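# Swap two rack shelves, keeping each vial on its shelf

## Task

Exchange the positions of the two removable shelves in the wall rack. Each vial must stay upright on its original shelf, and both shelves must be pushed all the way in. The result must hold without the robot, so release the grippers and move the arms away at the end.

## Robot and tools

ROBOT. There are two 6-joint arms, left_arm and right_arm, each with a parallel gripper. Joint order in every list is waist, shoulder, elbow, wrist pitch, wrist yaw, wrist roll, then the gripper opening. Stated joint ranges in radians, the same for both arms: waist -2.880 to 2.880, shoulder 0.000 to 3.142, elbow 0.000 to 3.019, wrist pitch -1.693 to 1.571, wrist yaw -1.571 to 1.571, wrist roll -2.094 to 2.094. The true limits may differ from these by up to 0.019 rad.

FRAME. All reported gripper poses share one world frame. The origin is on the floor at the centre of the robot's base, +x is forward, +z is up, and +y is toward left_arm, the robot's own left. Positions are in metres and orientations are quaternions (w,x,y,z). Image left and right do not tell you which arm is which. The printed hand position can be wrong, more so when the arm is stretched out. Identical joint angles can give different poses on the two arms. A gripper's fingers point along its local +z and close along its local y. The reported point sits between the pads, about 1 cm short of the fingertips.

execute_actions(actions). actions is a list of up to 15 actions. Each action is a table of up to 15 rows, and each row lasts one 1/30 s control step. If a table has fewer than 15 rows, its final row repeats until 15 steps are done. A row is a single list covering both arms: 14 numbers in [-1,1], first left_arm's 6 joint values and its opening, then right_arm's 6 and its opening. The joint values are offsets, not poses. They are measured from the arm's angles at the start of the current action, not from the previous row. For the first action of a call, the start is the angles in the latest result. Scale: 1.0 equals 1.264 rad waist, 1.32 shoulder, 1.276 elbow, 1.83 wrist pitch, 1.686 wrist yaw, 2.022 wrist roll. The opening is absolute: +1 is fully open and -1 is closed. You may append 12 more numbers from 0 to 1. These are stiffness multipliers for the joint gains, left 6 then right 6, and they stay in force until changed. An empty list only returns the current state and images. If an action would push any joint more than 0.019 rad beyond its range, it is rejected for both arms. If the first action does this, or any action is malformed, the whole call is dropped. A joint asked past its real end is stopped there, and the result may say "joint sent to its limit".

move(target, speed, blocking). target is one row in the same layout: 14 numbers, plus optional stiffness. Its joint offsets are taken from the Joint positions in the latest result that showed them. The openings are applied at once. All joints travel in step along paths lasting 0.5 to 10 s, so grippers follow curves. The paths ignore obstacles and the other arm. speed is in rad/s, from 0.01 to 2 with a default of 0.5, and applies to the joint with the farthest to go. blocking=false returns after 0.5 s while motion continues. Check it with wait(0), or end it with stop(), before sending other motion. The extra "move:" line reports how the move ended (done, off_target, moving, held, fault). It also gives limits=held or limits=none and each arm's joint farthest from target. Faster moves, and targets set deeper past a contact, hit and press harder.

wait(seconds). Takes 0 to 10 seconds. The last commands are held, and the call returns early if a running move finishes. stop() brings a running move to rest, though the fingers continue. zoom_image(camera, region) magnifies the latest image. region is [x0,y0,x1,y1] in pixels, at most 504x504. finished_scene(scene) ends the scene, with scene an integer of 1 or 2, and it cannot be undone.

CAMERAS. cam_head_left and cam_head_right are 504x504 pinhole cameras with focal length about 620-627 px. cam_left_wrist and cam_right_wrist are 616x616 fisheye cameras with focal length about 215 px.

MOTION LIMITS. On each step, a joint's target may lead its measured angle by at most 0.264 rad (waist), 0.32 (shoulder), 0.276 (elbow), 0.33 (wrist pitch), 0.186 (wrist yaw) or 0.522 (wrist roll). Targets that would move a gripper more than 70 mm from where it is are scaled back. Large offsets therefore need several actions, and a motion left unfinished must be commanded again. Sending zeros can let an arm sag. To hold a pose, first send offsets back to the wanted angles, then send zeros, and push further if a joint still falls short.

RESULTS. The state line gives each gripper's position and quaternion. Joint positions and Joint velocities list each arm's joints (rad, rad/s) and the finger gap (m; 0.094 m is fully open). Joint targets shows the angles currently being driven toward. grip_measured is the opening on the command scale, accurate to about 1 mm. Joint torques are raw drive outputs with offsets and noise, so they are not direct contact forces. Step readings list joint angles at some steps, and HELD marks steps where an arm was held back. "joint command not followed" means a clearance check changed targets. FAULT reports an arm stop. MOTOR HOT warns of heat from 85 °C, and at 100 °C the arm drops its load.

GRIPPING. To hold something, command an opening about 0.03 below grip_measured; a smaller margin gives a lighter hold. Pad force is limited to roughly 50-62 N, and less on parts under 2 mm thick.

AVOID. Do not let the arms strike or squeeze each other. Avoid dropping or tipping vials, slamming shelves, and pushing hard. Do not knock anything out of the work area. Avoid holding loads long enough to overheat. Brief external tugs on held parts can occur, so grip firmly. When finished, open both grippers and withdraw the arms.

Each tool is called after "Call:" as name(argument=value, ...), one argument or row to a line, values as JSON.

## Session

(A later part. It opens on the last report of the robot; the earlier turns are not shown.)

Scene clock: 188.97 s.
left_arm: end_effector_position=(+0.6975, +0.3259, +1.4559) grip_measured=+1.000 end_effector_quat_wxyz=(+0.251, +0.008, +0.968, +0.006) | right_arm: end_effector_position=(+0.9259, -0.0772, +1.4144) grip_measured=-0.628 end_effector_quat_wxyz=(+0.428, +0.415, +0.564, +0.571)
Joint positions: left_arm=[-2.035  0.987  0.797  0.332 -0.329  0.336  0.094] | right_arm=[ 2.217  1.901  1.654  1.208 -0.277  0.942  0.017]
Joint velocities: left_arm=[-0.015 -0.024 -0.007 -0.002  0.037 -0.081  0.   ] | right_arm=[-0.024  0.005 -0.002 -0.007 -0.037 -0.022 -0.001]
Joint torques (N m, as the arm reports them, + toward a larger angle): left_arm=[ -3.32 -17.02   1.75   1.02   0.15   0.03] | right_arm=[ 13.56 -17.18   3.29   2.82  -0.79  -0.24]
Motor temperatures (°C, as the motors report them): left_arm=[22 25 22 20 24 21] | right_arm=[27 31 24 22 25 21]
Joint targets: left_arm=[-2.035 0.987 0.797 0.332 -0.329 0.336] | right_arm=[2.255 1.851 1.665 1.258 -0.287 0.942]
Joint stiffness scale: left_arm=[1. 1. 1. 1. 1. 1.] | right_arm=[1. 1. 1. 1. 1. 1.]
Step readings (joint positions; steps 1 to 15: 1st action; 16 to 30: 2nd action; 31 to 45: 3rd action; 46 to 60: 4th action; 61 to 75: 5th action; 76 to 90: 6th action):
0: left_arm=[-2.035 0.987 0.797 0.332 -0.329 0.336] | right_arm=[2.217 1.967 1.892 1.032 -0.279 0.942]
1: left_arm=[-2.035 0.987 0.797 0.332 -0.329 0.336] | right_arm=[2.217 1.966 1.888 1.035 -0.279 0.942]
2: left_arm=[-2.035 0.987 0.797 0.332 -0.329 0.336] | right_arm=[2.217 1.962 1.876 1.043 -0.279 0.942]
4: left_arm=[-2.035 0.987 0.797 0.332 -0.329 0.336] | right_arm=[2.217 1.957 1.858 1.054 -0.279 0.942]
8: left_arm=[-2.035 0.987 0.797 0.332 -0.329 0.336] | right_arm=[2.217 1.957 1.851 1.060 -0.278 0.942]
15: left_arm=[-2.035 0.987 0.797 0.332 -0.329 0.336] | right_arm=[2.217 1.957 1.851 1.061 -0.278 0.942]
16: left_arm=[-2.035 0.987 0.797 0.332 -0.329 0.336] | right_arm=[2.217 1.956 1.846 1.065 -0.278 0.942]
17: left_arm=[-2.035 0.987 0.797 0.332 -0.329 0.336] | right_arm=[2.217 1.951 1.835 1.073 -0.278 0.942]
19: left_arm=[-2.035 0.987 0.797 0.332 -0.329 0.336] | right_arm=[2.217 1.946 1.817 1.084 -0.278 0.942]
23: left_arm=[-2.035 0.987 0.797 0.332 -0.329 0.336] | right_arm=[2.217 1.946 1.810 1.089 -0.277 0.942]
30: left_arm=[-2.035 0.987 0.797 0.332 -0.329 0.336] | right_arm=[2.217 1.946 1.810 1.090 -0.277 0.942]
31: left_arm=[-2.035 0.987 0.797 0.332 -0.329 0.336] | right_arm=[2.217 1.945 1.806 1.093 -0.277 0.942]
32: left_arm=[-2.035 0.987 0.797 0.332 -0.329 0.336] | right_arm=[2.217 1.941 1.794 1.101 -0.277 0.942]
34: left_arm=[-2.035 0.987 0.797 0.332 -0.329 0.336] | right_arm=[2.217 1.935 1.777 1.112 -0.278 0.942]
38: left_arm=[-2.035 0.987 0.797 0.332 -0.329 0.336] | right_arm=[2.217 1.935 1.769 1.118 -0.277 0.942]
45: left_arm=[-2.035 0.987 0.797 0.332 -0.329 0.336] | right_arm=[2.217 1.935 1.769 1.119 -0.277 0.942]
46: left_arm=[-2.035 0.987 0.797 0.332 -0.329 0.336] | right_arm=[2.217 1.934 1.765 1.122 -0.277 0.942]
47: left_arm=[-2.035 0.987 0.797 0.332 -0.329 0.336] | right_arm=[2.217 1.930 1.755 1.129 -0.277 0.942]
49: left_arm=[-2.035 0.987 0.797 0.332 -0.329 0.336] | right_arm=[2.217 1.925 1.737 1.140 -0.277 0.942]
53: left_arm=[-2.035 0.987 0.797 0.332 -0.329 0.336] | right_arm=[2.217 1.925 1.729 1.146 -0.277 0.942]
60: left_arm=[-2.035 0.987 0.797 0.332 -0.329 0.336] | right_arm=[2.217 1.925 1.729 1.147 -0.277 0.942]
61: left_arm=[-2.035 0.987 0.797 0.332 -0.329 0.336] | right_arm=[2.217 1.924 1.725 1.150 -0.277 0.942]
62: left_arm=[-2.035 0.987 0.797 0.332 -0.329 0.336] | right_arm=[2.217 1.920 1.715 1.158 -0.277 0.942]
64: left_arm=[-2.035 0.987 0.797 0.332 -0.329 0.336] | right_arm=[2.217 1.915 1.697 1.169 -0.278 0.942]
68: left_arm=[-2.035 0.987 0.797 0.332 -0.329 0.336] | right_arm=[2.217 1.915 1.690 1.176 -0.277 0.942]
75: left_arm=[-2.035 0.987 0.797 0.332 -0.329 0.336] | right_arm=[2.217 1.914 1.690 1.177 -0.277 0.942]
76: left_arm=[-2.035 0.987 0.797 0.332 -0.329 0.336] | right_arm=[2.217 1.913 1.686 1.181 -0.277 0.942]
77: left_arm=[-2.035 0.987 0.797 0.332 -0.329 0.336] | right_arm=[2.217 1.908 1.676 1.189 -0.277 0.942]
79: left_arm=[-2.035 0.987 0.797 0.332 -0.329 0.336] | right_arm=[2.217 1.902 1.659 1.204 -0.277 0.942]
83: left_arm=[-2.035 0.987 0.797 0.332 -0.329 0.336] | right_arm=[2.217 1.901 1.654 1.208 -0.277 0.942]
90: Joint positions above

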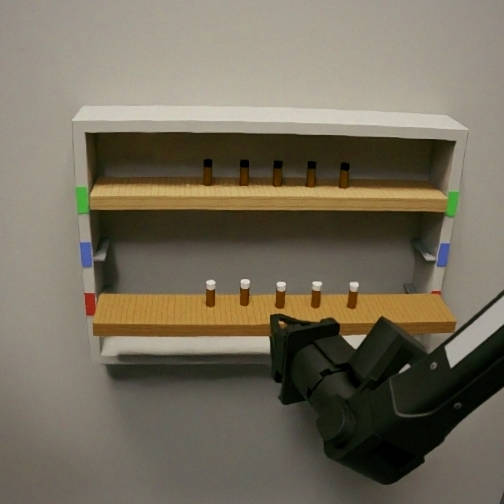

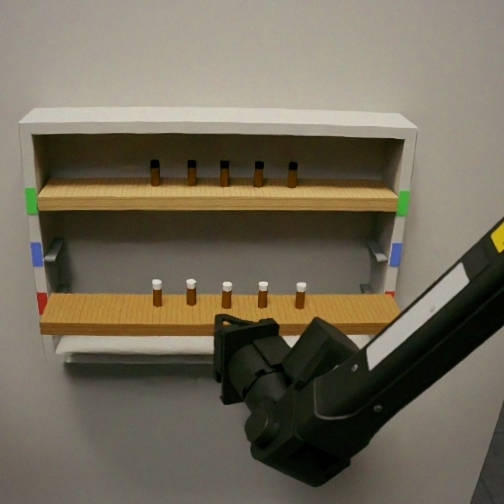

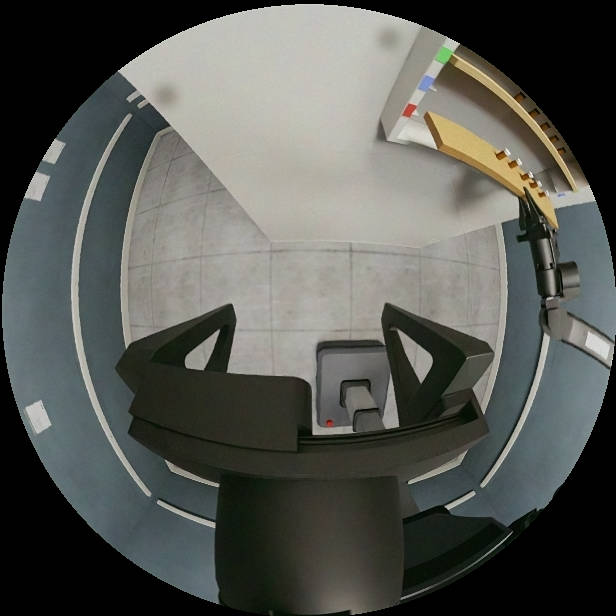

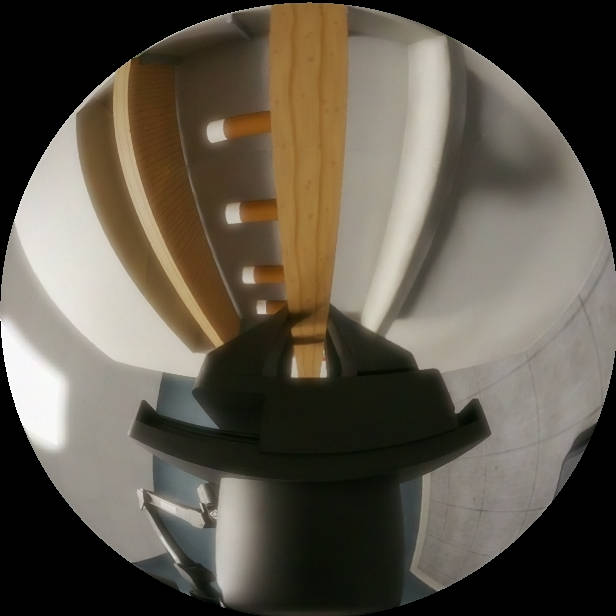

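Call:
execute_actions(
  actions=[
    [[0,0,0,0,0,0,1,0.052,-0.057,-0.016,0.002,-0.0005,-0.017,-0.66]],
    [[0,0,0,0,0,0,1,0.052,-0.057,-0.016,0.002,-0.0005,-0.017,-0.66]],
    [[0,0,0,0,0,0,1,0.052,-0.057,-0.016,0.002,-0.0005,-0.017,-0.66]],
    [[0,0,0,0,0,0,1,0.052,-0.057,-0.016,0.002,-0.0005,-0.017,-0.66]],
    [[0,0,0,0,0,0,1,0.052,-0.057,-0.016,0.002,-0.0005,-0.017,-0.66]],
  ],
)

Scene clock: 199.93 s.
left_arm: end_effector_position=(+0.6975, +0.3259, +1.4559) grip_measured=+1.000 end_effector_quat_wxyz=(+0.251, +0.008, +0.968, +0.006) | right_arm: end_effector_position=(+0.9183, -0.0655, +1.4901) grip_measured=-0.628 end_effector_quat_wxyz=(+0.424, +0.413, +0.566, +0.574)
Joint positions: left_arm=[-2.035  0.987  0.797  0.332 -0.329  0.336  0.094] | right_arm=[ 2.307  1.75   1.487  1.198 -0.232  0.868  0.017]
Joint velocities: left_arm=[-0.005 -0.005  0.012  0.007  0.037 -0.051  0.   ] | right_arm=[-0.005 -0.005  0.017 -0.007 -0.037  0.037 -0.001]
Joint torques (N m, as the arm reports them, + toward a larger angle): left_arm=[ -3.38 -16.94   1.74   1.04   0.15   0.03] | right_arm=[ 13.91 -16.13   3.2    1.3   -0.83  -0.36]
Motor temperatures (°C, as the motors report them): left_arm=[22 25 22 20 24 21] | right_arm=[27 31 24 22 25 21]
Joint targets: left_arm=[-2.035 0.987 0.797 0.332 -0.329 0.336] | right_arm=[2.355 1.706 1.500 1.204 -0.242 0.848]
Joint stiffness scale: left_arm=[1. 1. 1. 1. 1. 1.] | right_arm=[1. 1. 1. 1. 1. 1.]
Step readings (joint positions; steps 1 to 15: 1st action; 16 to 30: 2nd action; 31 to 45: 3rd action; 46 to 60: 4th action; 61 to 75: 5th action):
0: left_arm=[-2.035 0.987 0.797 0.332 -0.329 0.336] | right_arm=[2.217 1.901 1.654 1.208 -0.277 0.942]
1: left_arm=[-2.035 0.987 0.797 0.332 -0.329 0.336] | right_arm=[2.218 1.899 1.650 1.208 -0.274 0.940]
2: left_arm=[-2.035 0.987 0.797 0.332 -0.329 0.336] | right_arm=[2.219 1.893 1.640 1.206 -0.270 0.938]
4: left_arm=[-2.035 0.987 0.797 0.332 -0.329 0.336] | right_arm=[2.222 1.884 1.624 1.206 -0.269 0.934]
8: left_arm=[-2.035 0.987 0.797 0.332 -0.329 0.336] | right_arm=[2.230 1.876 1.621 1.206 -0.269 0.929]
15: left_arm=[-2.035 0.987 0.797 0.332 -0.329 0.336] | right_arm=[2.236 1.872 1.621 1.206 -0.269 0.927]
16: left_arm=[-2.035 0.987 0.797 0.332 -0.329 0.336] | right_arm=[2.236 1.870 1.617 1.206 -0.265 0.926]
17: left_arm=[-2.035 0.987 0.797 0.332 -0.329 0.336] | right_arm=[2.237 1.864 1.608 1.204 -0.261 0.923]
19: left_arm=[-2.035 0.987 0.797 0.332 -0.329 0.336] | right_arm=[2.240 1.855 1.592 1.204 -0.260 0.919]
23: left_arm=[-2.035 0.987 0.797 0.332 -0.329 0.336] | right_arm=[2.248 1.847 1.588 1.204 -0.260 0.915]
30: left_arm=[-2.035 0.987 0.797 0.332 -0.329 0.336] | right_arm=[2.254 1.842 1.588 1.204 -0.260 0.912]
31: left_arm=[-2.035 0.987 0.797 0.332 -0.329 0.336] | right_arm=[2.255 1.840 1.584 1.204 -0.256 0.911]
32: left_arm=[-2.035 0.987 0.797 0.332 -0.329 0.336] | right_arm=[2.255 1.835 1.575 1.203 -0.252 0.908]
34: left_arm=[-2.035 0.987 0.797 0.332 -0.329 0.336] | right_arm=[2.258 1.825 1.558 1.202 -0.250 0.904]
38: left_arm=[-2.035 0.987 0.797 0.332 -0.329 0.336] | right_arm=[2.267 1.817 1.554 1.202 -0.250 0.900]
45: left_arm=[-2.035 0.987 0.797 0.332 -0.329 0.336] | right_arm=[2.272 1.812 1.554 1.202 -0.250 0.897]
46: left_arm=[-2.035 0.987 0.797 0.332 -0.329 0.336] | right_arm=[2.272 1.810 1.551 1.202 -0.247 0.896]
47: left_arm=[-2.035 0.987 0.797 0.332 -0.329 0.336] | right_arm=[2.273 1.805 1.542 1.200 -0.242 0.893]
49: left_arm=[-2.035 0.987 0.797 0.332 -0.329 0.336] | right_arm=[2.277 1.795 1.525 1.200 -0.241 0.889]
53: left_arm=[-2.035 0.987 0.797 0.332 -0.329 0.336] | right_arm=[2.285 1.786 1.521 1.200 -0.241 0.885]
60: left_arm=[-2.035 0.987 0.797 0.332 -0.329 0.336] | right_arm=[2.289 1.781 1.521 1.200 -0.241 0.883]
61: left_arm=[-2.035 0.987 0.797 0.332 -0.329 0.336] | right_arm=[2.290 1.779 1.517 1.200 -0.238 0.881]
62: left_arm=[-2.035 0.987 0.797 0.332 -0.329 0.336] | right_arm=[2.291 1.774 1.508 1.198 -0.233 0.878]
64: left_arm=[-2.035 0.987 0.797 0.332 -0.329 0.336] | right_arm=[2.295 1.764 1.492 1.198 -0.232 0.874]
68: left_arm=[-2.035 0.987 0.797 0.332 -0.329 0.336] | right_arm=[2.303 1.755 1.487 1.198 -0.232 0.870]
75: Joint positions above

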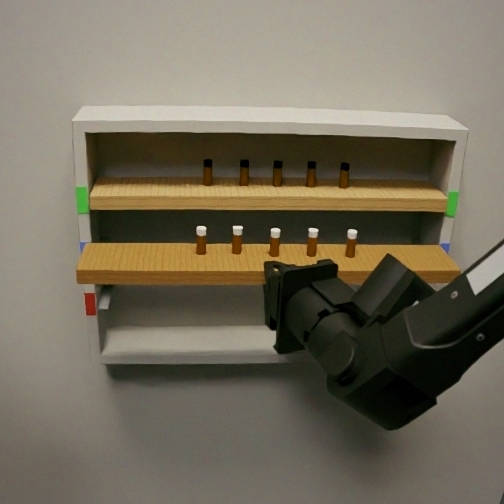

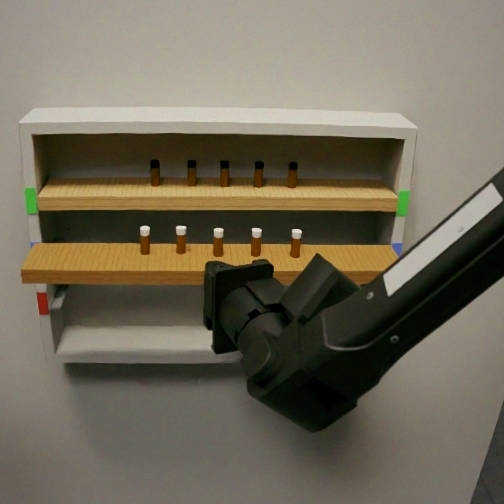

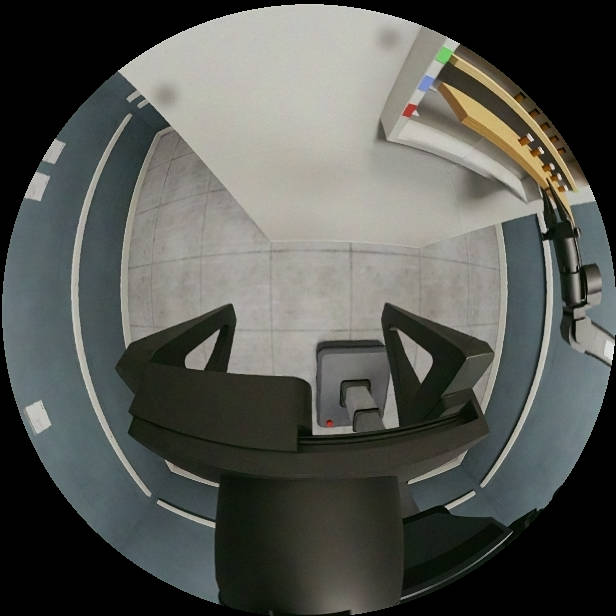

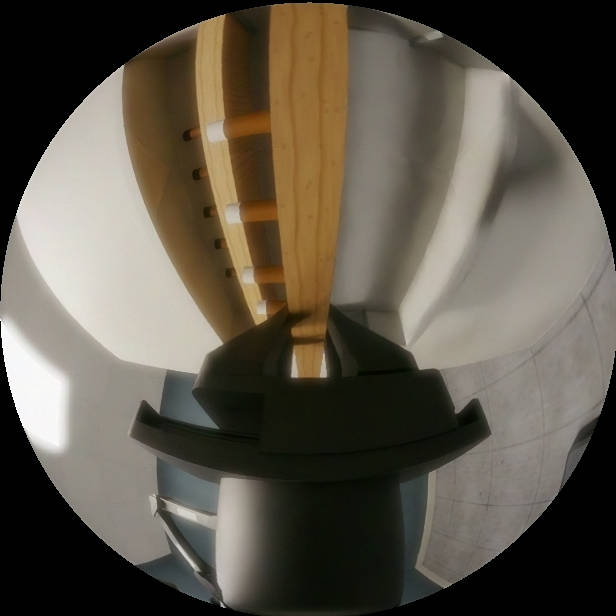

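Call:
execute_actions(
  actions=[
    [[0,0,0,0,0,0,1,-0.009,-0.02,0.015,0.01,-0.003,0.007,-0.66]],
    [[0,0,0,0,0,0,1,0.02,-0.001,0.056,-0.011,-0.008,0,-0.66]],
    [[0,0,0,0,0,0,1,0.02,-0.001,0.056,-0.011,-0.008,0,-0.66]],
  ],
)

Call:
zoom_image(
  camera="cam_head_left",
  region=[60,160,500,380],
)

Scene clock: 211.33 s.
left_arm: end_effector_position=(+0.6975, +0.3259, +1.4559) grip_measured=+1.000 end_effector_quat_wxyz=(+0.251, +0.008, +0.968, +0.006) | right_arm: end_effector_position=(+0.9442, -0.0712, +1.4908) grip_measured=-0.628 end_effector_quat_wxyz=(+0.430, +0.416, +0.561, +0.572)
Joint positions: left_arm=[-2.035  0.987  0.797  0.332 -0.329  0.336  0.094] | right_arm=[ 2.301  1.764  1.567  1.15  -0.227  0.874  0.017]
Joint velocities: left_arm=[-0.015  0.015 -0.007 -0.027 -0.007 -0.037  0.   ] | right_arm=[ 0.005 -0.015 -0.002 -0.007  0.037 -0.007 -0.001]
Joint torques (N m, as the arm reports them, + toward a larger angle): left_arm=[ -3.34 -17.03   1.76   1.04   0.16   0.02] | right_arm=[ 12.66 -14.     5.02   1.22  -0.95  -0.23]
Motor temperatures (°C, as the motors report them): left_arm=[22 25 22 20 24 21] | right_arm=[27 31 24 22 25 21]
Joint targets: left_arm=[-2.035 0.987 0.797 0.332 -0.329 0.336] | right_arm=[2.327 1.756 1.600 1.154 -0.241 0.874]
Joint stiffness scale: left_arm=[1. 1. 1. 1. 1. 1.] | right_arm=[1. 1. 1. 1. 1. 1.]
Step readings (joint positions; steps 1 to 15: 1st action; 16 to 30: 2nd action; 31 to 45: 3rd action):
0: left_arm=[-2.035 0.987 0.797 0.332 -0.329 0.336] | right_arm=[2.307 1.750 1.487 1.198 -0.232 0.867]
1: left_arm=[-2.035 0.987 0.797 0.332 -0.329 0.336] | right_arm=[2.307 1.750 1.487 1.198 -0.231 0.868]
2: left_arm=[-2.035 0.987 0.797 0.332 -0.329 0.336] | right_arm=[2.306 1.750 1.487 1.198 -0.229 0.869]
4: left_arm=[-2.035 0.987 0.797 0.332 -0.329 0.336] | right_arm=[2.305 1.750 1.487 1.198 -0.228 0.871]
8: left_arm=[-2.035 0.987 0.797 0.332 -0.329 0.336] | right_arm=[2.302 1.750 1.487 1.198 -0.227 0.873]
15: left_arm=[-2.035 0.987 0.797 0.332 -0.329 0.336] | right_arm=[2.301 1.750 1.487 1.198 -0.227 0.874]
16: left_arm=[-2.035 0.987 0.797 0.332 -0.329 0.336] | right_arm=[2.301 1.750 1.490 1.196 -0.227 0.874]
17: left_arm=[-2.035 0.987 0.797 0.332 -0.329 0.336] | right_arm=[2.301 1.752 1.498 1.188 -0.227 0.874]
19: left_arm=[-2.035 0.987 0.797 0.332 -0.329 0.336] | right_arm=[2.301 1.756 1.515 1.177 -0.227 0.874]
23: left_arm=[-2.035 0.987 0.797 0.332 -0.329 0.336] | right_arm=[2.301 1.757 1.528 1.174 -0.227 0.874]
30: left_arm=[-2.035 0.987 0.797 0.332 -0.329 0.336] | right_arm=[2.301 1.757 1.529 1.174 -0.227 0.874]
31: left_arm=[-2.035 0.987 0.797 0.332 -0.329 0.336] | right_arm=[2.301 1.757 1.532 1.171 -0.227 0.874]
32: left_arm=[-2.035 0.987 0.797 0.332 -0.329 0.336] | right_arm=[2.301 1.760 1.539 1.163 -0.227 0.874]
34: left_arm=[-2.035 0.987 0.797 0.332 -0.329 0.336] | right_arm=[2.301 1.764 1.554 1.153 -0.227 0.874]
38: left_arm=[-2.035 0.987 0.797 0.332 -0.329 0.336] | right_arm=[2.301 1.764 1.566 1.150 -0.227 0.874]
45: Joint positions above

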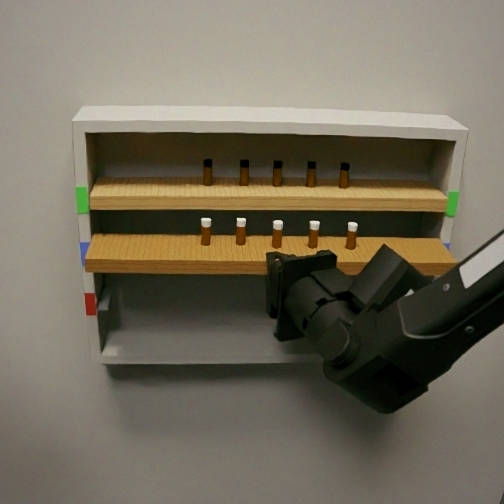

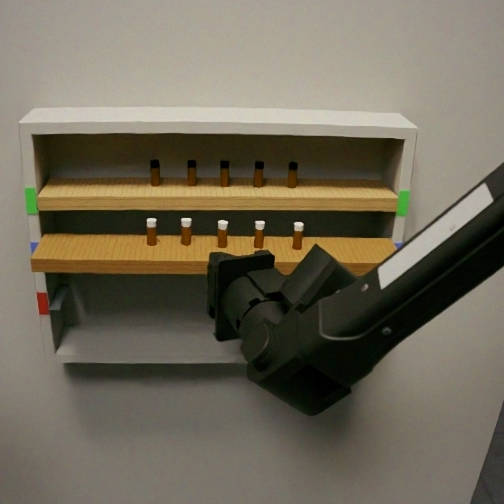

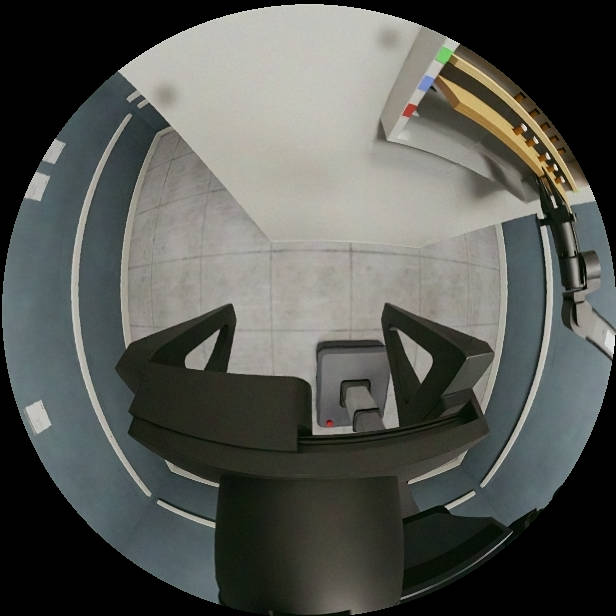

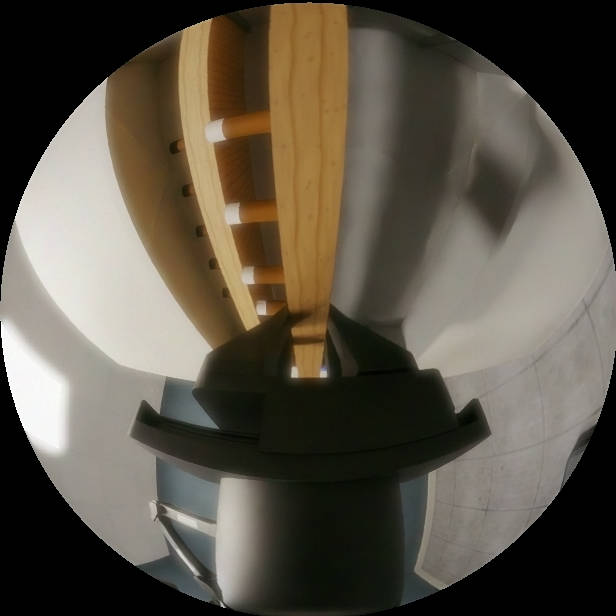

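Region (60, 160, 500, 380) of cam_head_left's 504x504 image, scaled by 1.145, with more detail than that image has.

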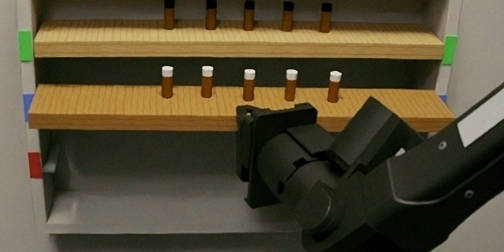

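Call:
execute_actions(
  actions=[
    [[0,0,0,0,0,0,1,-0.008,0.005,0.053,-0.014,-0.008,0.003,-0.66]],
    [[0,0,0,0,0,0,1,-0.006,0.004,0.054,-0.014,-0.008,0,-0.66]],
    [[0,0,0,0,0,0,1,0.02,0.002,0.056,-0.012,-0.008,0,-0.66]],
  ],
)

Scene clock: 219.47 s.
left_arm: end_effector_position=(+0.6975, +0.3259, +1.4559) grip_measured=+1.000 end_effector_quat_wxyz=(+0.251, +0.008, +0.968, +0.006) | right_arm: end_effector_position=(+0.9695, -0.0707, +1.4818) grip_measured=-0.628 end_effector_quat_wxyz=(+0.426, +0.417, +0.567, +0.568)
Joint positions: left_arm=[-2.035  0.987  0.797  0.332 -0.329  0.336  0.094] | right_arm=[ 2.294  1.793  1.664  1.066 -0.226  0.874  0.017]
Joint velocities: left_arm=[-0.005 -0.005 -0.017 -0.012  0.037  0.007  0.   ] | right_arm=[-0.015 -0.005 -0.007 -0.007  0.022  0.007 -0.001]
Joint torques (N m, as the arm reports them, + toward a larger angle): left_arm=[ -3.28 -16.96   1.76   1.01   0.16   0.02] | right_arm=[ 12.84 -14.49   5.88   1.23  -0.95  -0.22]
Motor temperatures (°C, as the motors report them): left_arm=[22 25 22 20 24 21] | right_arm=[27 31 24 22 25 21]
Joint targets: left_arm=[-2.035 0.987 0.797 0.332 -0.329 0.336] | right_arm=[2.319 1.787 1.702 1.070 -0.240 0.874]
Joint stiffness scale: left_arm=[1. 1. 1. 1. 1. 1.] | right_arm=[1. 1. 1. 1. 1. 1.]
Step readings (joint positions; steps 1 to 15: 1st action; 16 to 30: 2nd action; 31 to 45: 3rd action):
0: left_arm=[-2.035 0.987 0.797 0.332 -0.329 0.336] | right_arm=[2.301 1.764 1.567 1.150 -0.227 0.874]
1: left_arm=[-2.035 0.987 0.797 0.332 -0.329 0.336] | right_arm=[2.301 1.765 1.570 1.147 -0.227 0.874]
2: left_arm=[-2.035 0.987 0.797 0.332 -0.329 0.336] | right_arm=[2.301 1.767 1.577 1.138 -0.227 0.874]
4: left_arm=[-2.035 0.987 0.797 0.332 -0.329 0.336] | right_arm=[2.300 1.773 1.592 1.125 -0.227 0.874]
8: left_arm=[-2.035 0.987 0.797 0.332 -0.329 0.336] | right_arm=[2.298 1.775 1.598 1.121 -0.227 0.874]
15: left_arm=[-2.035 0.987 0.797 0.332 -0.329 0.336] | right_arm=[2.298 1.775 1.598 1.121 -0.227 0.874]
16: left_arm=[-2.035 0.987 0.797 0.332 -0.329 0.336] | right_arm=[2.298 1.776 1.601 1.117 -0.227 0.874]
17: left_arm=[-2.035 0.987 0.797 0.332 -0.329 0.336] | right_arm=[2.298 1.778 1.608 1.108 -0.227 0.874]
19: left_arm=[-2.035 0.987 0.797 0.332 -0.329 0.336] | right_arm=[2.295 1.782 1.622 1.098 -0.226 0.874]
23: left_arm=[-2.035 0.987 0.797 0.332 -0.329 0.336] | right_arm=[2.294 1.784 1.631 1.092 -0.226 0.874]
30: left_arm=[-2.035 0.987 0.797 0.332 -0.329 0.336] | right_arm=[2.294 1.784 1.631 1.092 -0.226 0.874]
31: left_arm=[-2.035 0.987 0.797 0.332 -0.329 0.336] | right_arm=[2.294 1.785 1.633 1.088 -0.226 0.874]
32: left_arm=[-2.035 0.987 0.797 0.332 -0.329 0.336] | right_arm=[2.294 1.787 1.641 1.080 -0.226 0.874]
34: left_arm=[-2.035 0.987 0.797 0.332 -0.329 0.336] | right_arm=[2.294 1.792 1.655 1.070 -0.226 0.874]
38: left_arm=[-2.035 0.987 0.797 0.332 -0.329 0.336] | right_arm=[2.294 1.793 1.664 1.066 -0.226 0.874]
45: Joint positions above

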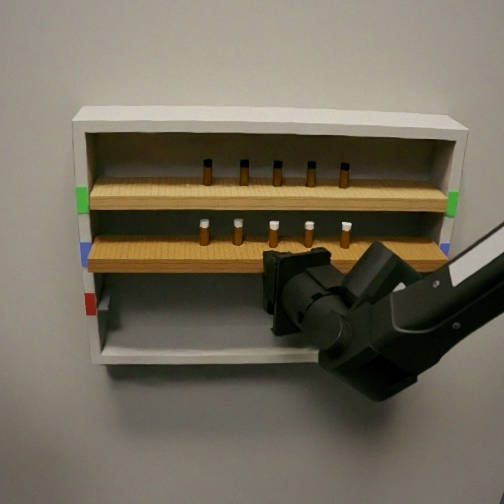

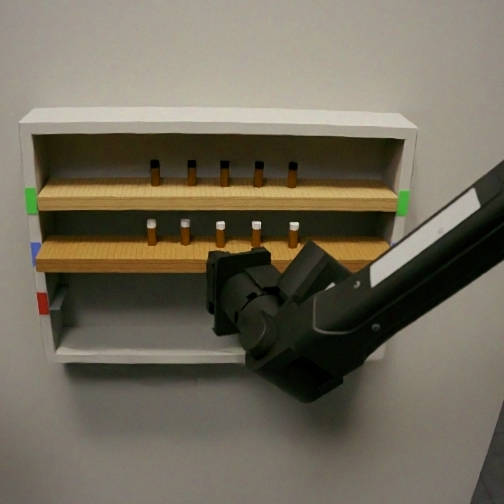

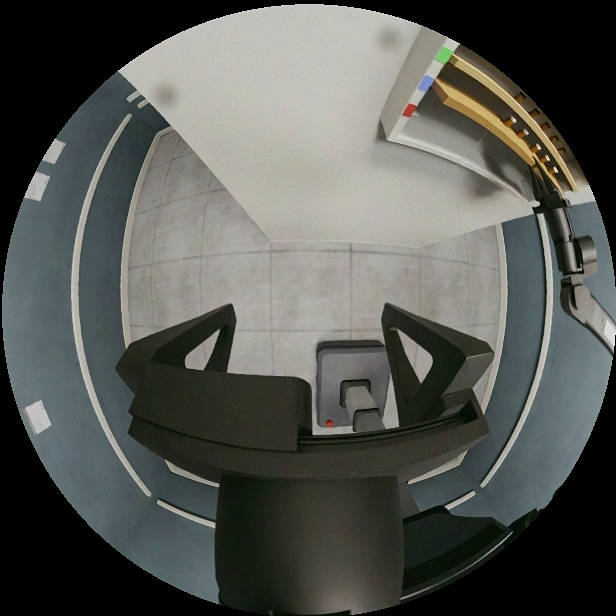

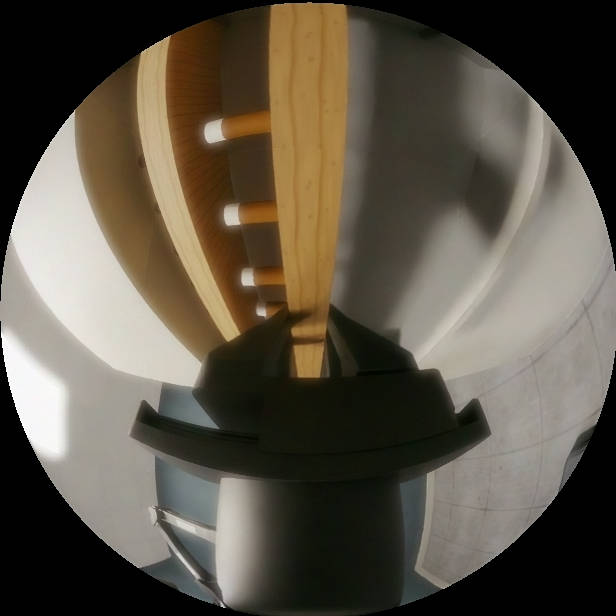

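Call:
execute_actions(
  actions=[
    [[0,0,0,0,0,0,1,0.02,0.004,0.061,-0.011,-0.008,0.003,-0.66]],
    [[0,0,0,0,0,0,1,0.02,0.005,0.062,-0.011,-0.008,0,-0.66]],
    [[0,0,0,0,0,0,1,0.02,0.005,0.063,-0.012,-0.008,0,-0.66]],
    [[0,0,0,0,0,0,1,0.02,0.005,0.064,-0.012,-0.008,0,-0.66]],
    [[0,0,0,0,0,0,1,0.02,0.005,0.065,-0.012,-0.008,0,-0.66]],
    [[0,0,0,0,0,0,1,0.02,0.0,0.055,-0.005,-0.008,0,-0.66]],
  ],
)

Scene clock: 235.13 s.
left_arm: end_effector_position=(+0.6975, +0.3259, +1.4559) grip_measured=+1.000 end_effector_quat_wxyz=(+0.251, +0.008, +0.968, +0.006) | right_arm: end_effector_position=(+1.0192, -0.0700, +1.4810) grip_measured=-0.628 end_effector_quat_wxyz=(+0.429, +0.418, +0.565, +0.568)
Joint positions: left_arm=[-2.035  0.987  0.797  0.332 -0.329  0.336  0.094] | right_arm=[ 2.294  1.853  1.863  0.937 -0.224  0.876  0.017]
Joint velocities: left_arm=[-0.005 -0.015 -0.007  0.002 -0.022 -0.022  0.   ] | right_arm=[-0.015 -0.005  0.007  0.012 -0.007  0.007  0.   ]
Joint torques (N m, as the arm reports them, + toward a larger angle): left_arm=[ -3.34 -17.06   1.74   1.02   0.16   0.04] | right_arm=[ 13.45 -15.33   8.34   0.96  -0.94  -0.22]
Motor temperatures (°C, as the motors report them): left_arm=[22 25 22 20 24 21] | right_arm=[27 31 25 22 25 21]
Joint targets: left_arm=[-2.035 0.987 0.797 0.332 -0.329 0.336] | right_arm=[2.319 1.850 1.925 0.934 -0.237 0.875]
Joint stiffness scale: left_arm=[1. 1. 1. 1. 1. 1.] | right_arm=[1. 1. 1. 1. 1. 1.]
Step readings (joint positions; steps 1 to 15: 1st action; 16 to 30: 2nd action; 31 to 45: 3rd action; 46 to 60: 4th action; 61 to 75: 5th action; 76 to 90: 6th action):
0: left_arm=[-2.035 0.987 0.797 0.332 -0.329 0.336] | right_arm=[2.294 1.793 1.664 1.066 -0.226 0.874]
1: left_arm=[-2.035 0.987 0.797 0.332 -0.329 0.336] | right_arm=[2.294 1.793 1.667 1.063 -0.226 0.874]
2: left_arm=[-2.035 0.987 0.797 0.332 -0.329 0.336] | right_arm=[2.294 1.797 1.676 1.056 -0.226 0.874]
4: left_arm=[-2.035 0.987 0.797 0.332 -0.329 0.336] | right_arm=[2.294 1.803 1.693 1.047 -0.226 0.875]
8: left_arm=[-2.035 0.987 0.797 0.332 -0.329 0.336] | right_arm=[2.294 1.804 1.703 1.043 -0.226 0.875]
15: left_arm=[-2.035 0.987 0.797 0.332 -0.329 0.336] | right_arm=[2.294 1.804 1.703 1.043 -0.226 0.875]
16: left_arm=[-2.035 0.987 0.797 0.332 -0.329 0.336] | right_arm=[2.294 1.805 1.706 1.040 -0.226 0.875]
17: left_arm=[-2.035 0.987 0.797 0.332 -0.329 0.336] | right_arm=[2.294 1.808 1.715 1.032 -0.226 0.875]
19: left_arm=[-2.035 0.987 0.797 0.332 -0.329 0.336] | right_arm=[2.294 1.815 1.733 1.023 -0.226 0.875]
23: left_arm=[-2.035 0.987 0.797 0.332 -0.329 0.336] | right_arm=[2.294 1.816 1.741 1.019 -0.226 0.875]
30: left_arm=[-2.035 0.987 0.797 0.332 -0.329 0.336] | right_arm=[2.294 1.816 1.741 1.019 -0.226 0.875]
31: left_arm=[-2.035 0.987 0.797 0.332 -0.329 0.336] | right_arm=[2.294 1.817 1.744 1.016 -0.226 0.875]
32: left_arm=[-2.035 0.987 0.797 0.332 -0.329 0.336] | right_arm=[2.294 1.821 1.754 1.008 -0.225 0.875]
34: left_arm=[-2.035 0.987 0.797 0.332 -0.329 0.336] | right_arm=[2.294 1.826 1.771 0.998 -0.225 0.875]
38: left_arm=[-2.035 0.987 0.797 0.332 -0.329 0.336] | right_arm=[2.294 1.827 1.780 0.994 -0.225 0.875]
45: left_arm=[-2.035 0.987 0.797 0.332 -0.329 0.336] | right_arm=[2.294 1.827 1.780 0.993 -0.225 0.875]
46: left_arm=[-2.035 0.987 0.797 0.332 -0.329 0.336] | right_arm=[2.294 1.829 1.783 0.989 -0.225 0.875]
47: left_arm=[-2.035 0.987 0.797 0.332 -0.329 0.336] | right_arm=[2.294 1.832 1.793 0.982 -0.224 0.875]
49: left_arm=[-2.035 0.987 0.797 0.332 -0.329 0.336] | right_arm=[2.294 1.837 1.810 0.973 -0.224 0.875]
53: left_arm=[-2.035 0.987 0.797 0.332 -0.329 0.336] | right_arm=[2.294 1.838 1.818 0.969 -0.224 0.875]
60: left_arm=[-2.035 0.987 0.797 0.332 -0.329 0.336] | right_arm=[2.294 1.839 1.819 0.969 -0.224 0.875]
61: left_arm=[-2.035 0.987 0.797 0.332 -0.329 0.336] | right_arm=[2.294 1.840 1.822 0.965 -0.224 0.875]
62: left_arm=[-2.035 0.987 0.797 0.332 -0.329 0.336] | right_arm=[2.294 1.843 1.831 0.957 -0.223 0.875]
64: left_arm=[-2.035 0.987 0.797 0.332 -0.329 0.336] | right_arm=[2.294 1.850 1.849 0.947 -0.223 0.875]
68: left_arm=[-2.035 0.987 0.797 0.332 -0.329 0.336] | right_arm=[2.294 1.850 1.855 0.943 -0.223 0.875]
75: left_arm=[-2.035 0.987 0.797 0.332 -0.329 0.336] | right_arm=[2.294 1.850 1.855 0.943 -0.223 0.875]
76: left_arm=[-2.035 0.987 0.797 0.332 -0.329 0.336] | right_arm=[2.294 1.851 1.857 0.941 -0.223 0.875]
77: left_arm=[-2.035 0.987 0.797 0.332 -0.329 0.336] | right_arm=[2.294 1.853 1.862 0.937 -0.223 0.875]
79: left_arm=[-2.035 0.987 0.797 0.332 -0.329 0.336] | right_arm=[2.294 1.853 1.863 0.937 -0.224 0.876]
83: left_arm=[-2.035 0.987 0.797 0.332 -0.329 0.336] | right_arm=[2.294 1.853 1.863 0.937 -0.224 0.876]
90: Joint positions above

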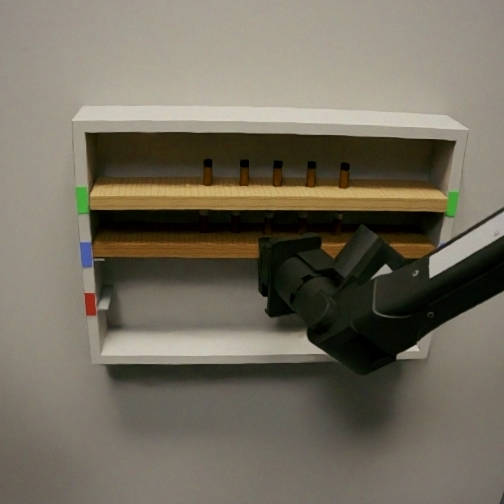

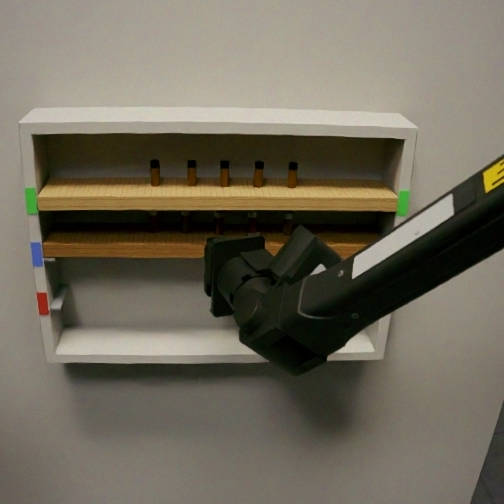

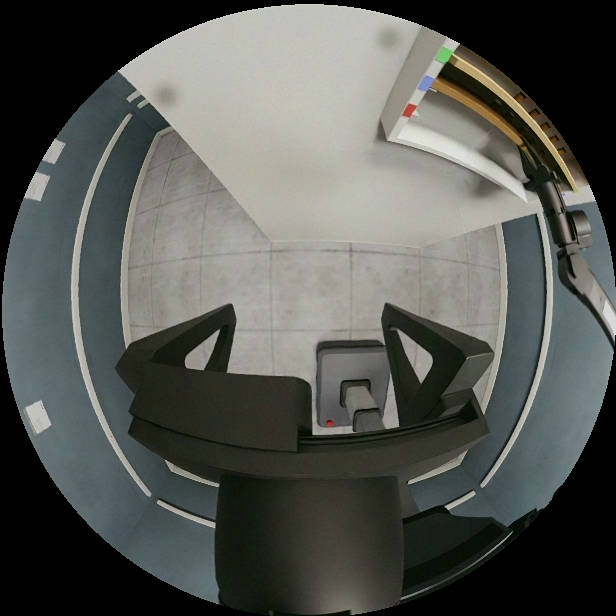

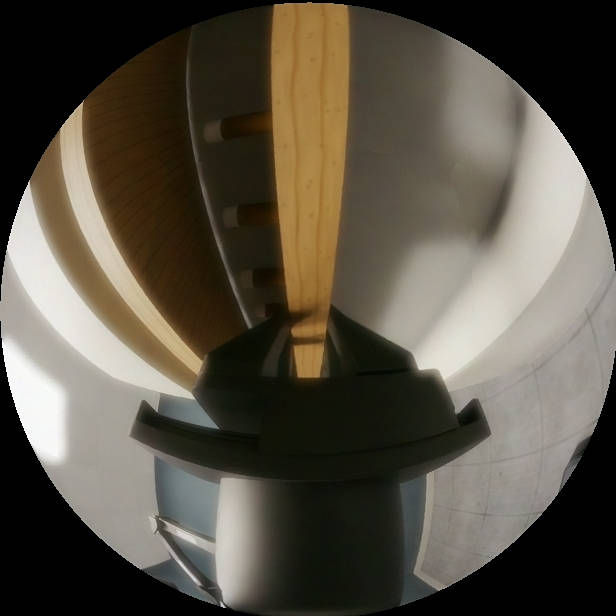

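Call:
execute_actions(
  actions=[
    [[0,0,0,0,0,0,1,-0.007,-0.002,0.04,-0.004,-0.008,0,-0.66]],
    [[0,0,0,0,0,0,1,0,0,0.03,0,0,0,-0.595]],
    [[0,0,0,0,0,0,1,0,0,0.015,0,0,0,-0.45]],
    [[0,0,0,0,0,0,1,0,0,0.015,0,0,0,-0.25]],
  ],
)

Call:
move(
  target=[0,0,0,0,0,0,1,0,-0.078,-0.239,0.139,0,0,-0.25],
  speed=0.2,
)

Scene clock: 245.80 s.
left_arm: end_effector_position=(+0.6975, +0.3259, +1.4559) grip_measured=+1.000 end_effector_quat_wxyz=(+0.251, +0.008, +0.968, +0.006) | right_arm: end_effector_position=(+1.0192, -0.0706, +1.4796) grip_measured=-0.253 end_effector_quat_wxyz=(+0.429, +0.418, +0.565, +0.567)
Joint positions: left_arm=[-2.035  0.987  0.797  0.332 -0.329  0.336  0.094] | right_arm=[ 2.292  1.854  1.863  0.935 -0.224  0.876  0.035]
Joint velocities: left_arm=[-0.015 -0.005 -0.002  0.007 -0.037  0.007  0.   ] | right_arm=[-0.005 -0.015  0.012  0.007 -0.007  0.051 -0.   ]
Joint torques (N m, as the arm reports them, + toward a larger angle): left_arm=[ -3.32 -17.     1.74   1.02   0.14   0.03] | right_arm=[ 11.78 -15.1    5.34   1.04  -0.42  -0.24]
Motor temperatures (°C, as the motors report them): left_arm=[22 25 22 20 25 21] | right_arm=[27 31 26 22 25 21]
Joint targets: left_arm=[-2.035 0.987 0.797 0.332 -0.329 0.336] | right_arm=[2.292 1.854 1.883 0.935 -0.224 0.876]
Joint stiffness scale: left_arm=[1. 1. 1. 1. 1. 1.] | right_arm=[1. 1. 1. 1. 1. 1.]
Step readings (joint positions; steps 1 to 15: 1st action; 16 to 30: 2nd action; 31 to 45: 3rd action; 46 to 60: 4th action):
0: left_arm=[-2.035 0.987 0.797 0.332 -0.329 0.336] | right_arm=[2.294 1.853 1.863 0.937 -0.224 0.876]
1: left_arm=[-2.035 0.987 0.797 0.332 -0.329 0.336] | right_arm=[2.293 1.853 1.863 0.937 -0.224 0.876]
2: left_arm=[-2.035 0.987 0.797 0.332 -0.329 0.336] | right_arm=[2.292 1.853 1.863 0.936 -0.227 0.876]
4: left_arm=[-2.035 0.987 0.797 0.332 -0.329 0.336] | right_arm=[2.292 1.853 1.863 0.935 -0.227 0.876]
8: left_arm=[-2.035 0.987 0.797 0.332 -0.329 0.336] | right_arm=[2.292 1.853 1.863 0.935 -0.227 0.876]
15: left_arm=[-2.035 0.987 0.797 0.332 -0.329 0.336] | right_arm=[2.292 1.853 1.863 0.935 -0.227 0.876]
16: left_arm=[-2.035 0.987 0.797 0.332 -0.329 0.336] | right_arm=[2.292 1.853 1.863 0.935 -0.227 0.876]
17: left_arm=[-2.035 0.987 0.797 0.332 -0.329 0.336] | right_arm=[2.292 1.853 1.863 0.935 -0.226 0.876]
19: left_arm=[-2.035 0.987 0.797 0.332 -0.329 0.336] | right_arm=[2.292 1.854 1.863 0.935 -0.225 0.876]
23: left_arm=[-2.035 0.987 0.797 0.332 -0.329 0.336] | right_arm=[2.292 1.854 1.863 0.935 -0.224 0.876]
30: left_arm=[-2.035 0.987 0.797 0.332 -0.329 0.336] | right_arm=[2.292 1.854 1.863 0.935 -0.224 0.876]
31: left_arm=[-2.035 0.987 0.797 0.332 -0.329 0.336] | right_arm=[2.292 1.854 1.863 0.935 -0.224 0.876]
32: left_arm=[-2.035 0.987 0.797 0.332 -0.329 0.336] | right_arm=[2.292 1.854 1.863 0.935 -0.224 0.876]
34: left_arm=[-2.035 0.987 0.797 0.332 -0.329 0.336] | right_arm=[2.292 1.854 1.863 0.935 -0.224 0.876]
38: left_arm=[-2.035 0.987 0.797 0.332 -0.329 0.336] | right_arm=[2.292 1.854 1.863 0.935 -0.224 0.876]
45: left_arm=[-2.035 0.987 0.797 0.332 -0.329 0.336] | right_arm=[2.292 1.854 1.863 0.935 -0.224 0.876]
46: left_arm=[-2.035 0.987 0.797 0.332 -0.329 0.336] | right_arm=[2.292 1.854 1.863 0.935 -0.224 0.876]
47: left_arm=[-2.035 0.987 0.797 0.332 -0.329 0.336] | right_arm=[2.292 1.854 1.863 0.935 -0.224 0.876]
49: left_arm=[-2.035 0.987 0.797 0.332 -0.329 0.336] | right_arm=[2.292 1.854 1.863 0.935 -0.224 0.876]
53: left_arm=[-2.035 0.987 0.797 0.332 -0.329 0.336] | right_arm=[2.292 1.854 1.863 0.935 -0.224 0.876]
60: Joint positions above

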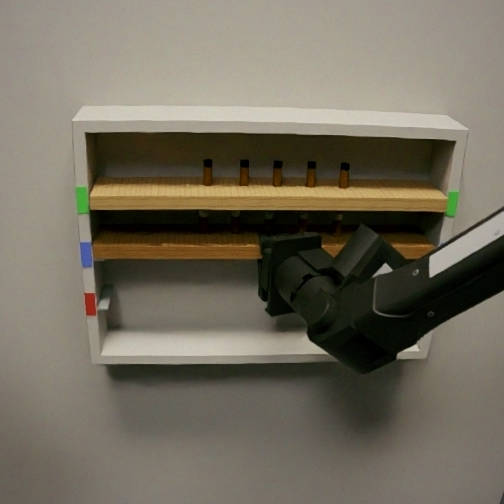

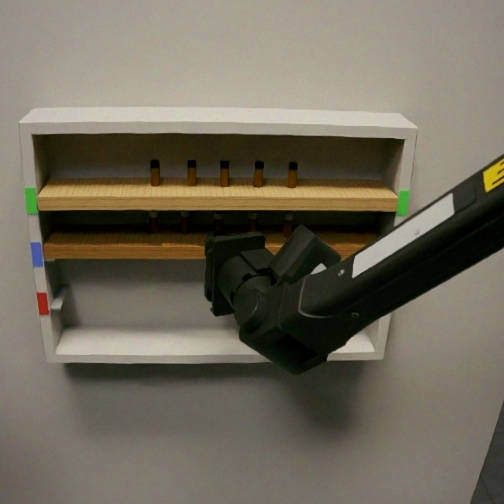

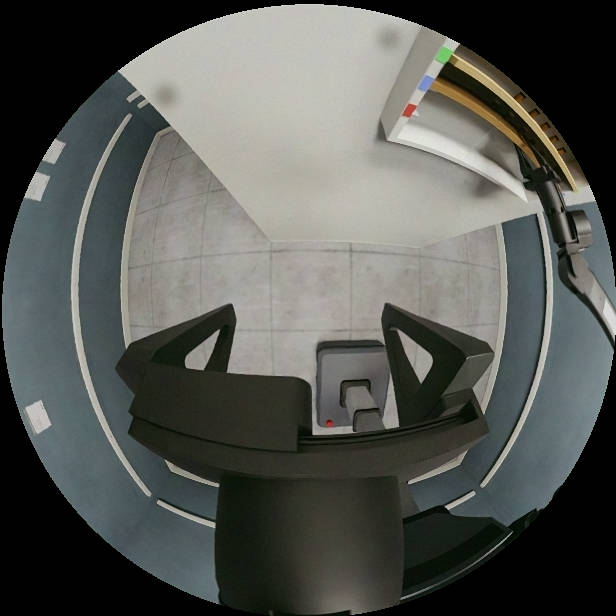

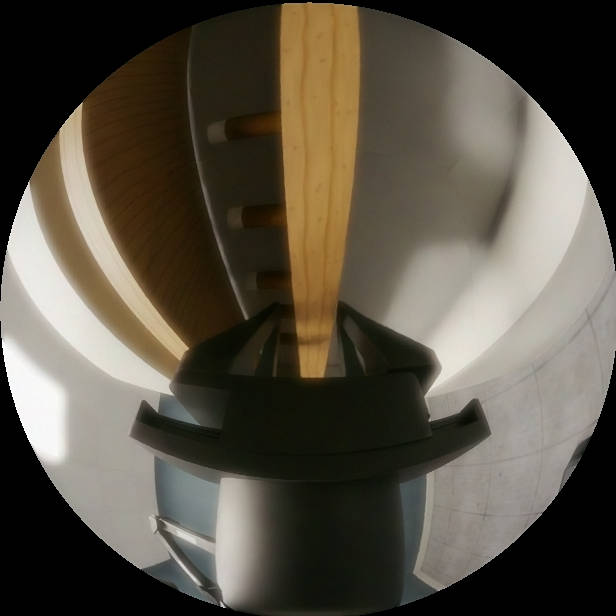

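Scene clock: 247.67 s.
left_arm: end_effector_position=(+0.6975, +0.3259, +1.4559) grip_measured=+1.000 end_effector_quat_wxyz=(+0.251, +0.008, +0.968, +0.006) | right_arm: end_effector_position=(+0.9400, -0.0746, +1.4837) grip_measured=-0.252 end_effector_quat_wxyz=(+0.434, +0.417, +0.562, +0.568)
Joint positions: left_arm=[-2.035  0.987  0.797  0.332 -0.329  0.336  0.094] | right_arm=[ 2.292  1.771  1.561  1.167 -0.224  0.876  0.035]
Joint velocities: left_arm=[-0.015 -0.024 -0.002 -0.017 -0.022 -0.037  0.   ] | right_arm=[-0.005 -0.005 -0.002 -0.002 -0.007 -0.037  0.001]
Joint torques (N m, as the arm reports them, + toward a larger angle): left_arm=[ -3.36 -16.94   1.74   1.01   0.16   0.03] | right_arm=[ 10.82 -15.13   2.58   1.84  -0.39  -0.23]
Motor temperatures (°C, as the motors report them): left_arm=[22 25 22 20 25 21] | right_arm=[27 31 25 22 25 21]
Joint targets: left_arm=[-2.035 0.987 0.797 0.332 -0.329 0.336] | right_arm=[2.292 1.751 1.559 1.190 -0.223 0.876]
Joint stiffness scale: left_arm=[1. 1. 1. 1. 1. 1.] | right_arm=[1. 1. 1. 1. 1. 1.]
move: off_target (right_arm); limits=none; left_arm: farthest joint: the waist, 0.000 radians from its target (0.000 radians at the start); right_arm: farthest joint: the wrist pitch, 0.023 radians from its target (0.254 radians at the start)

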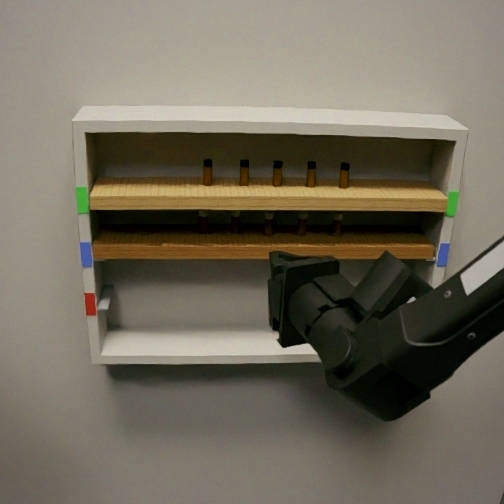

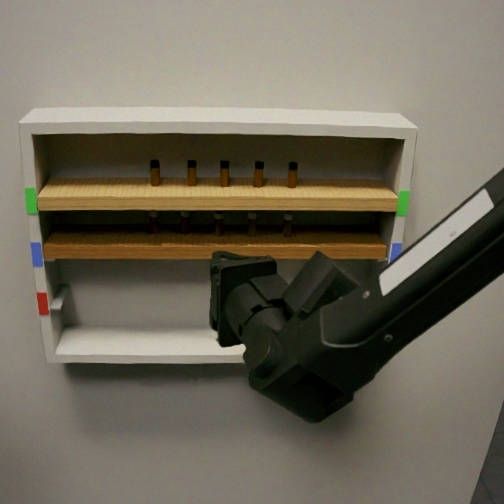

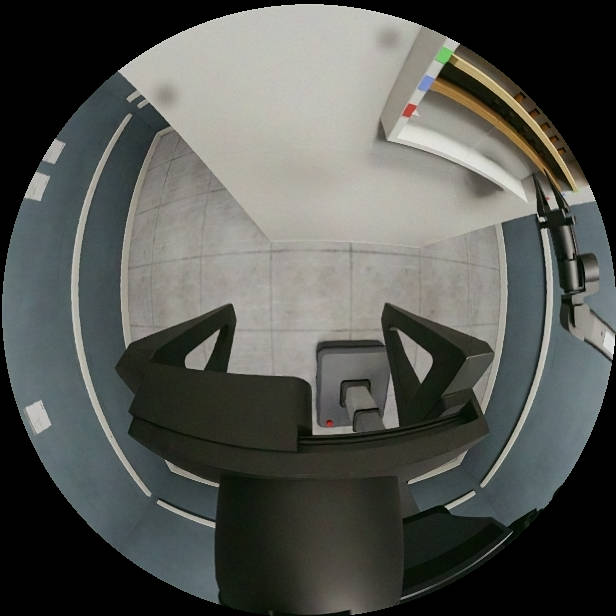

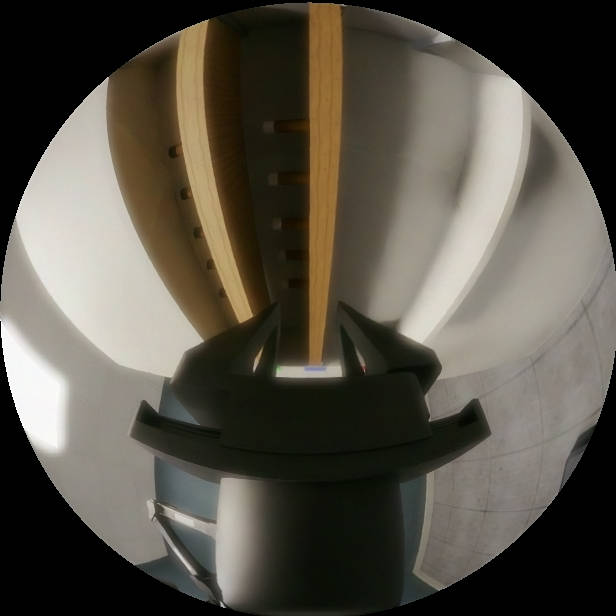

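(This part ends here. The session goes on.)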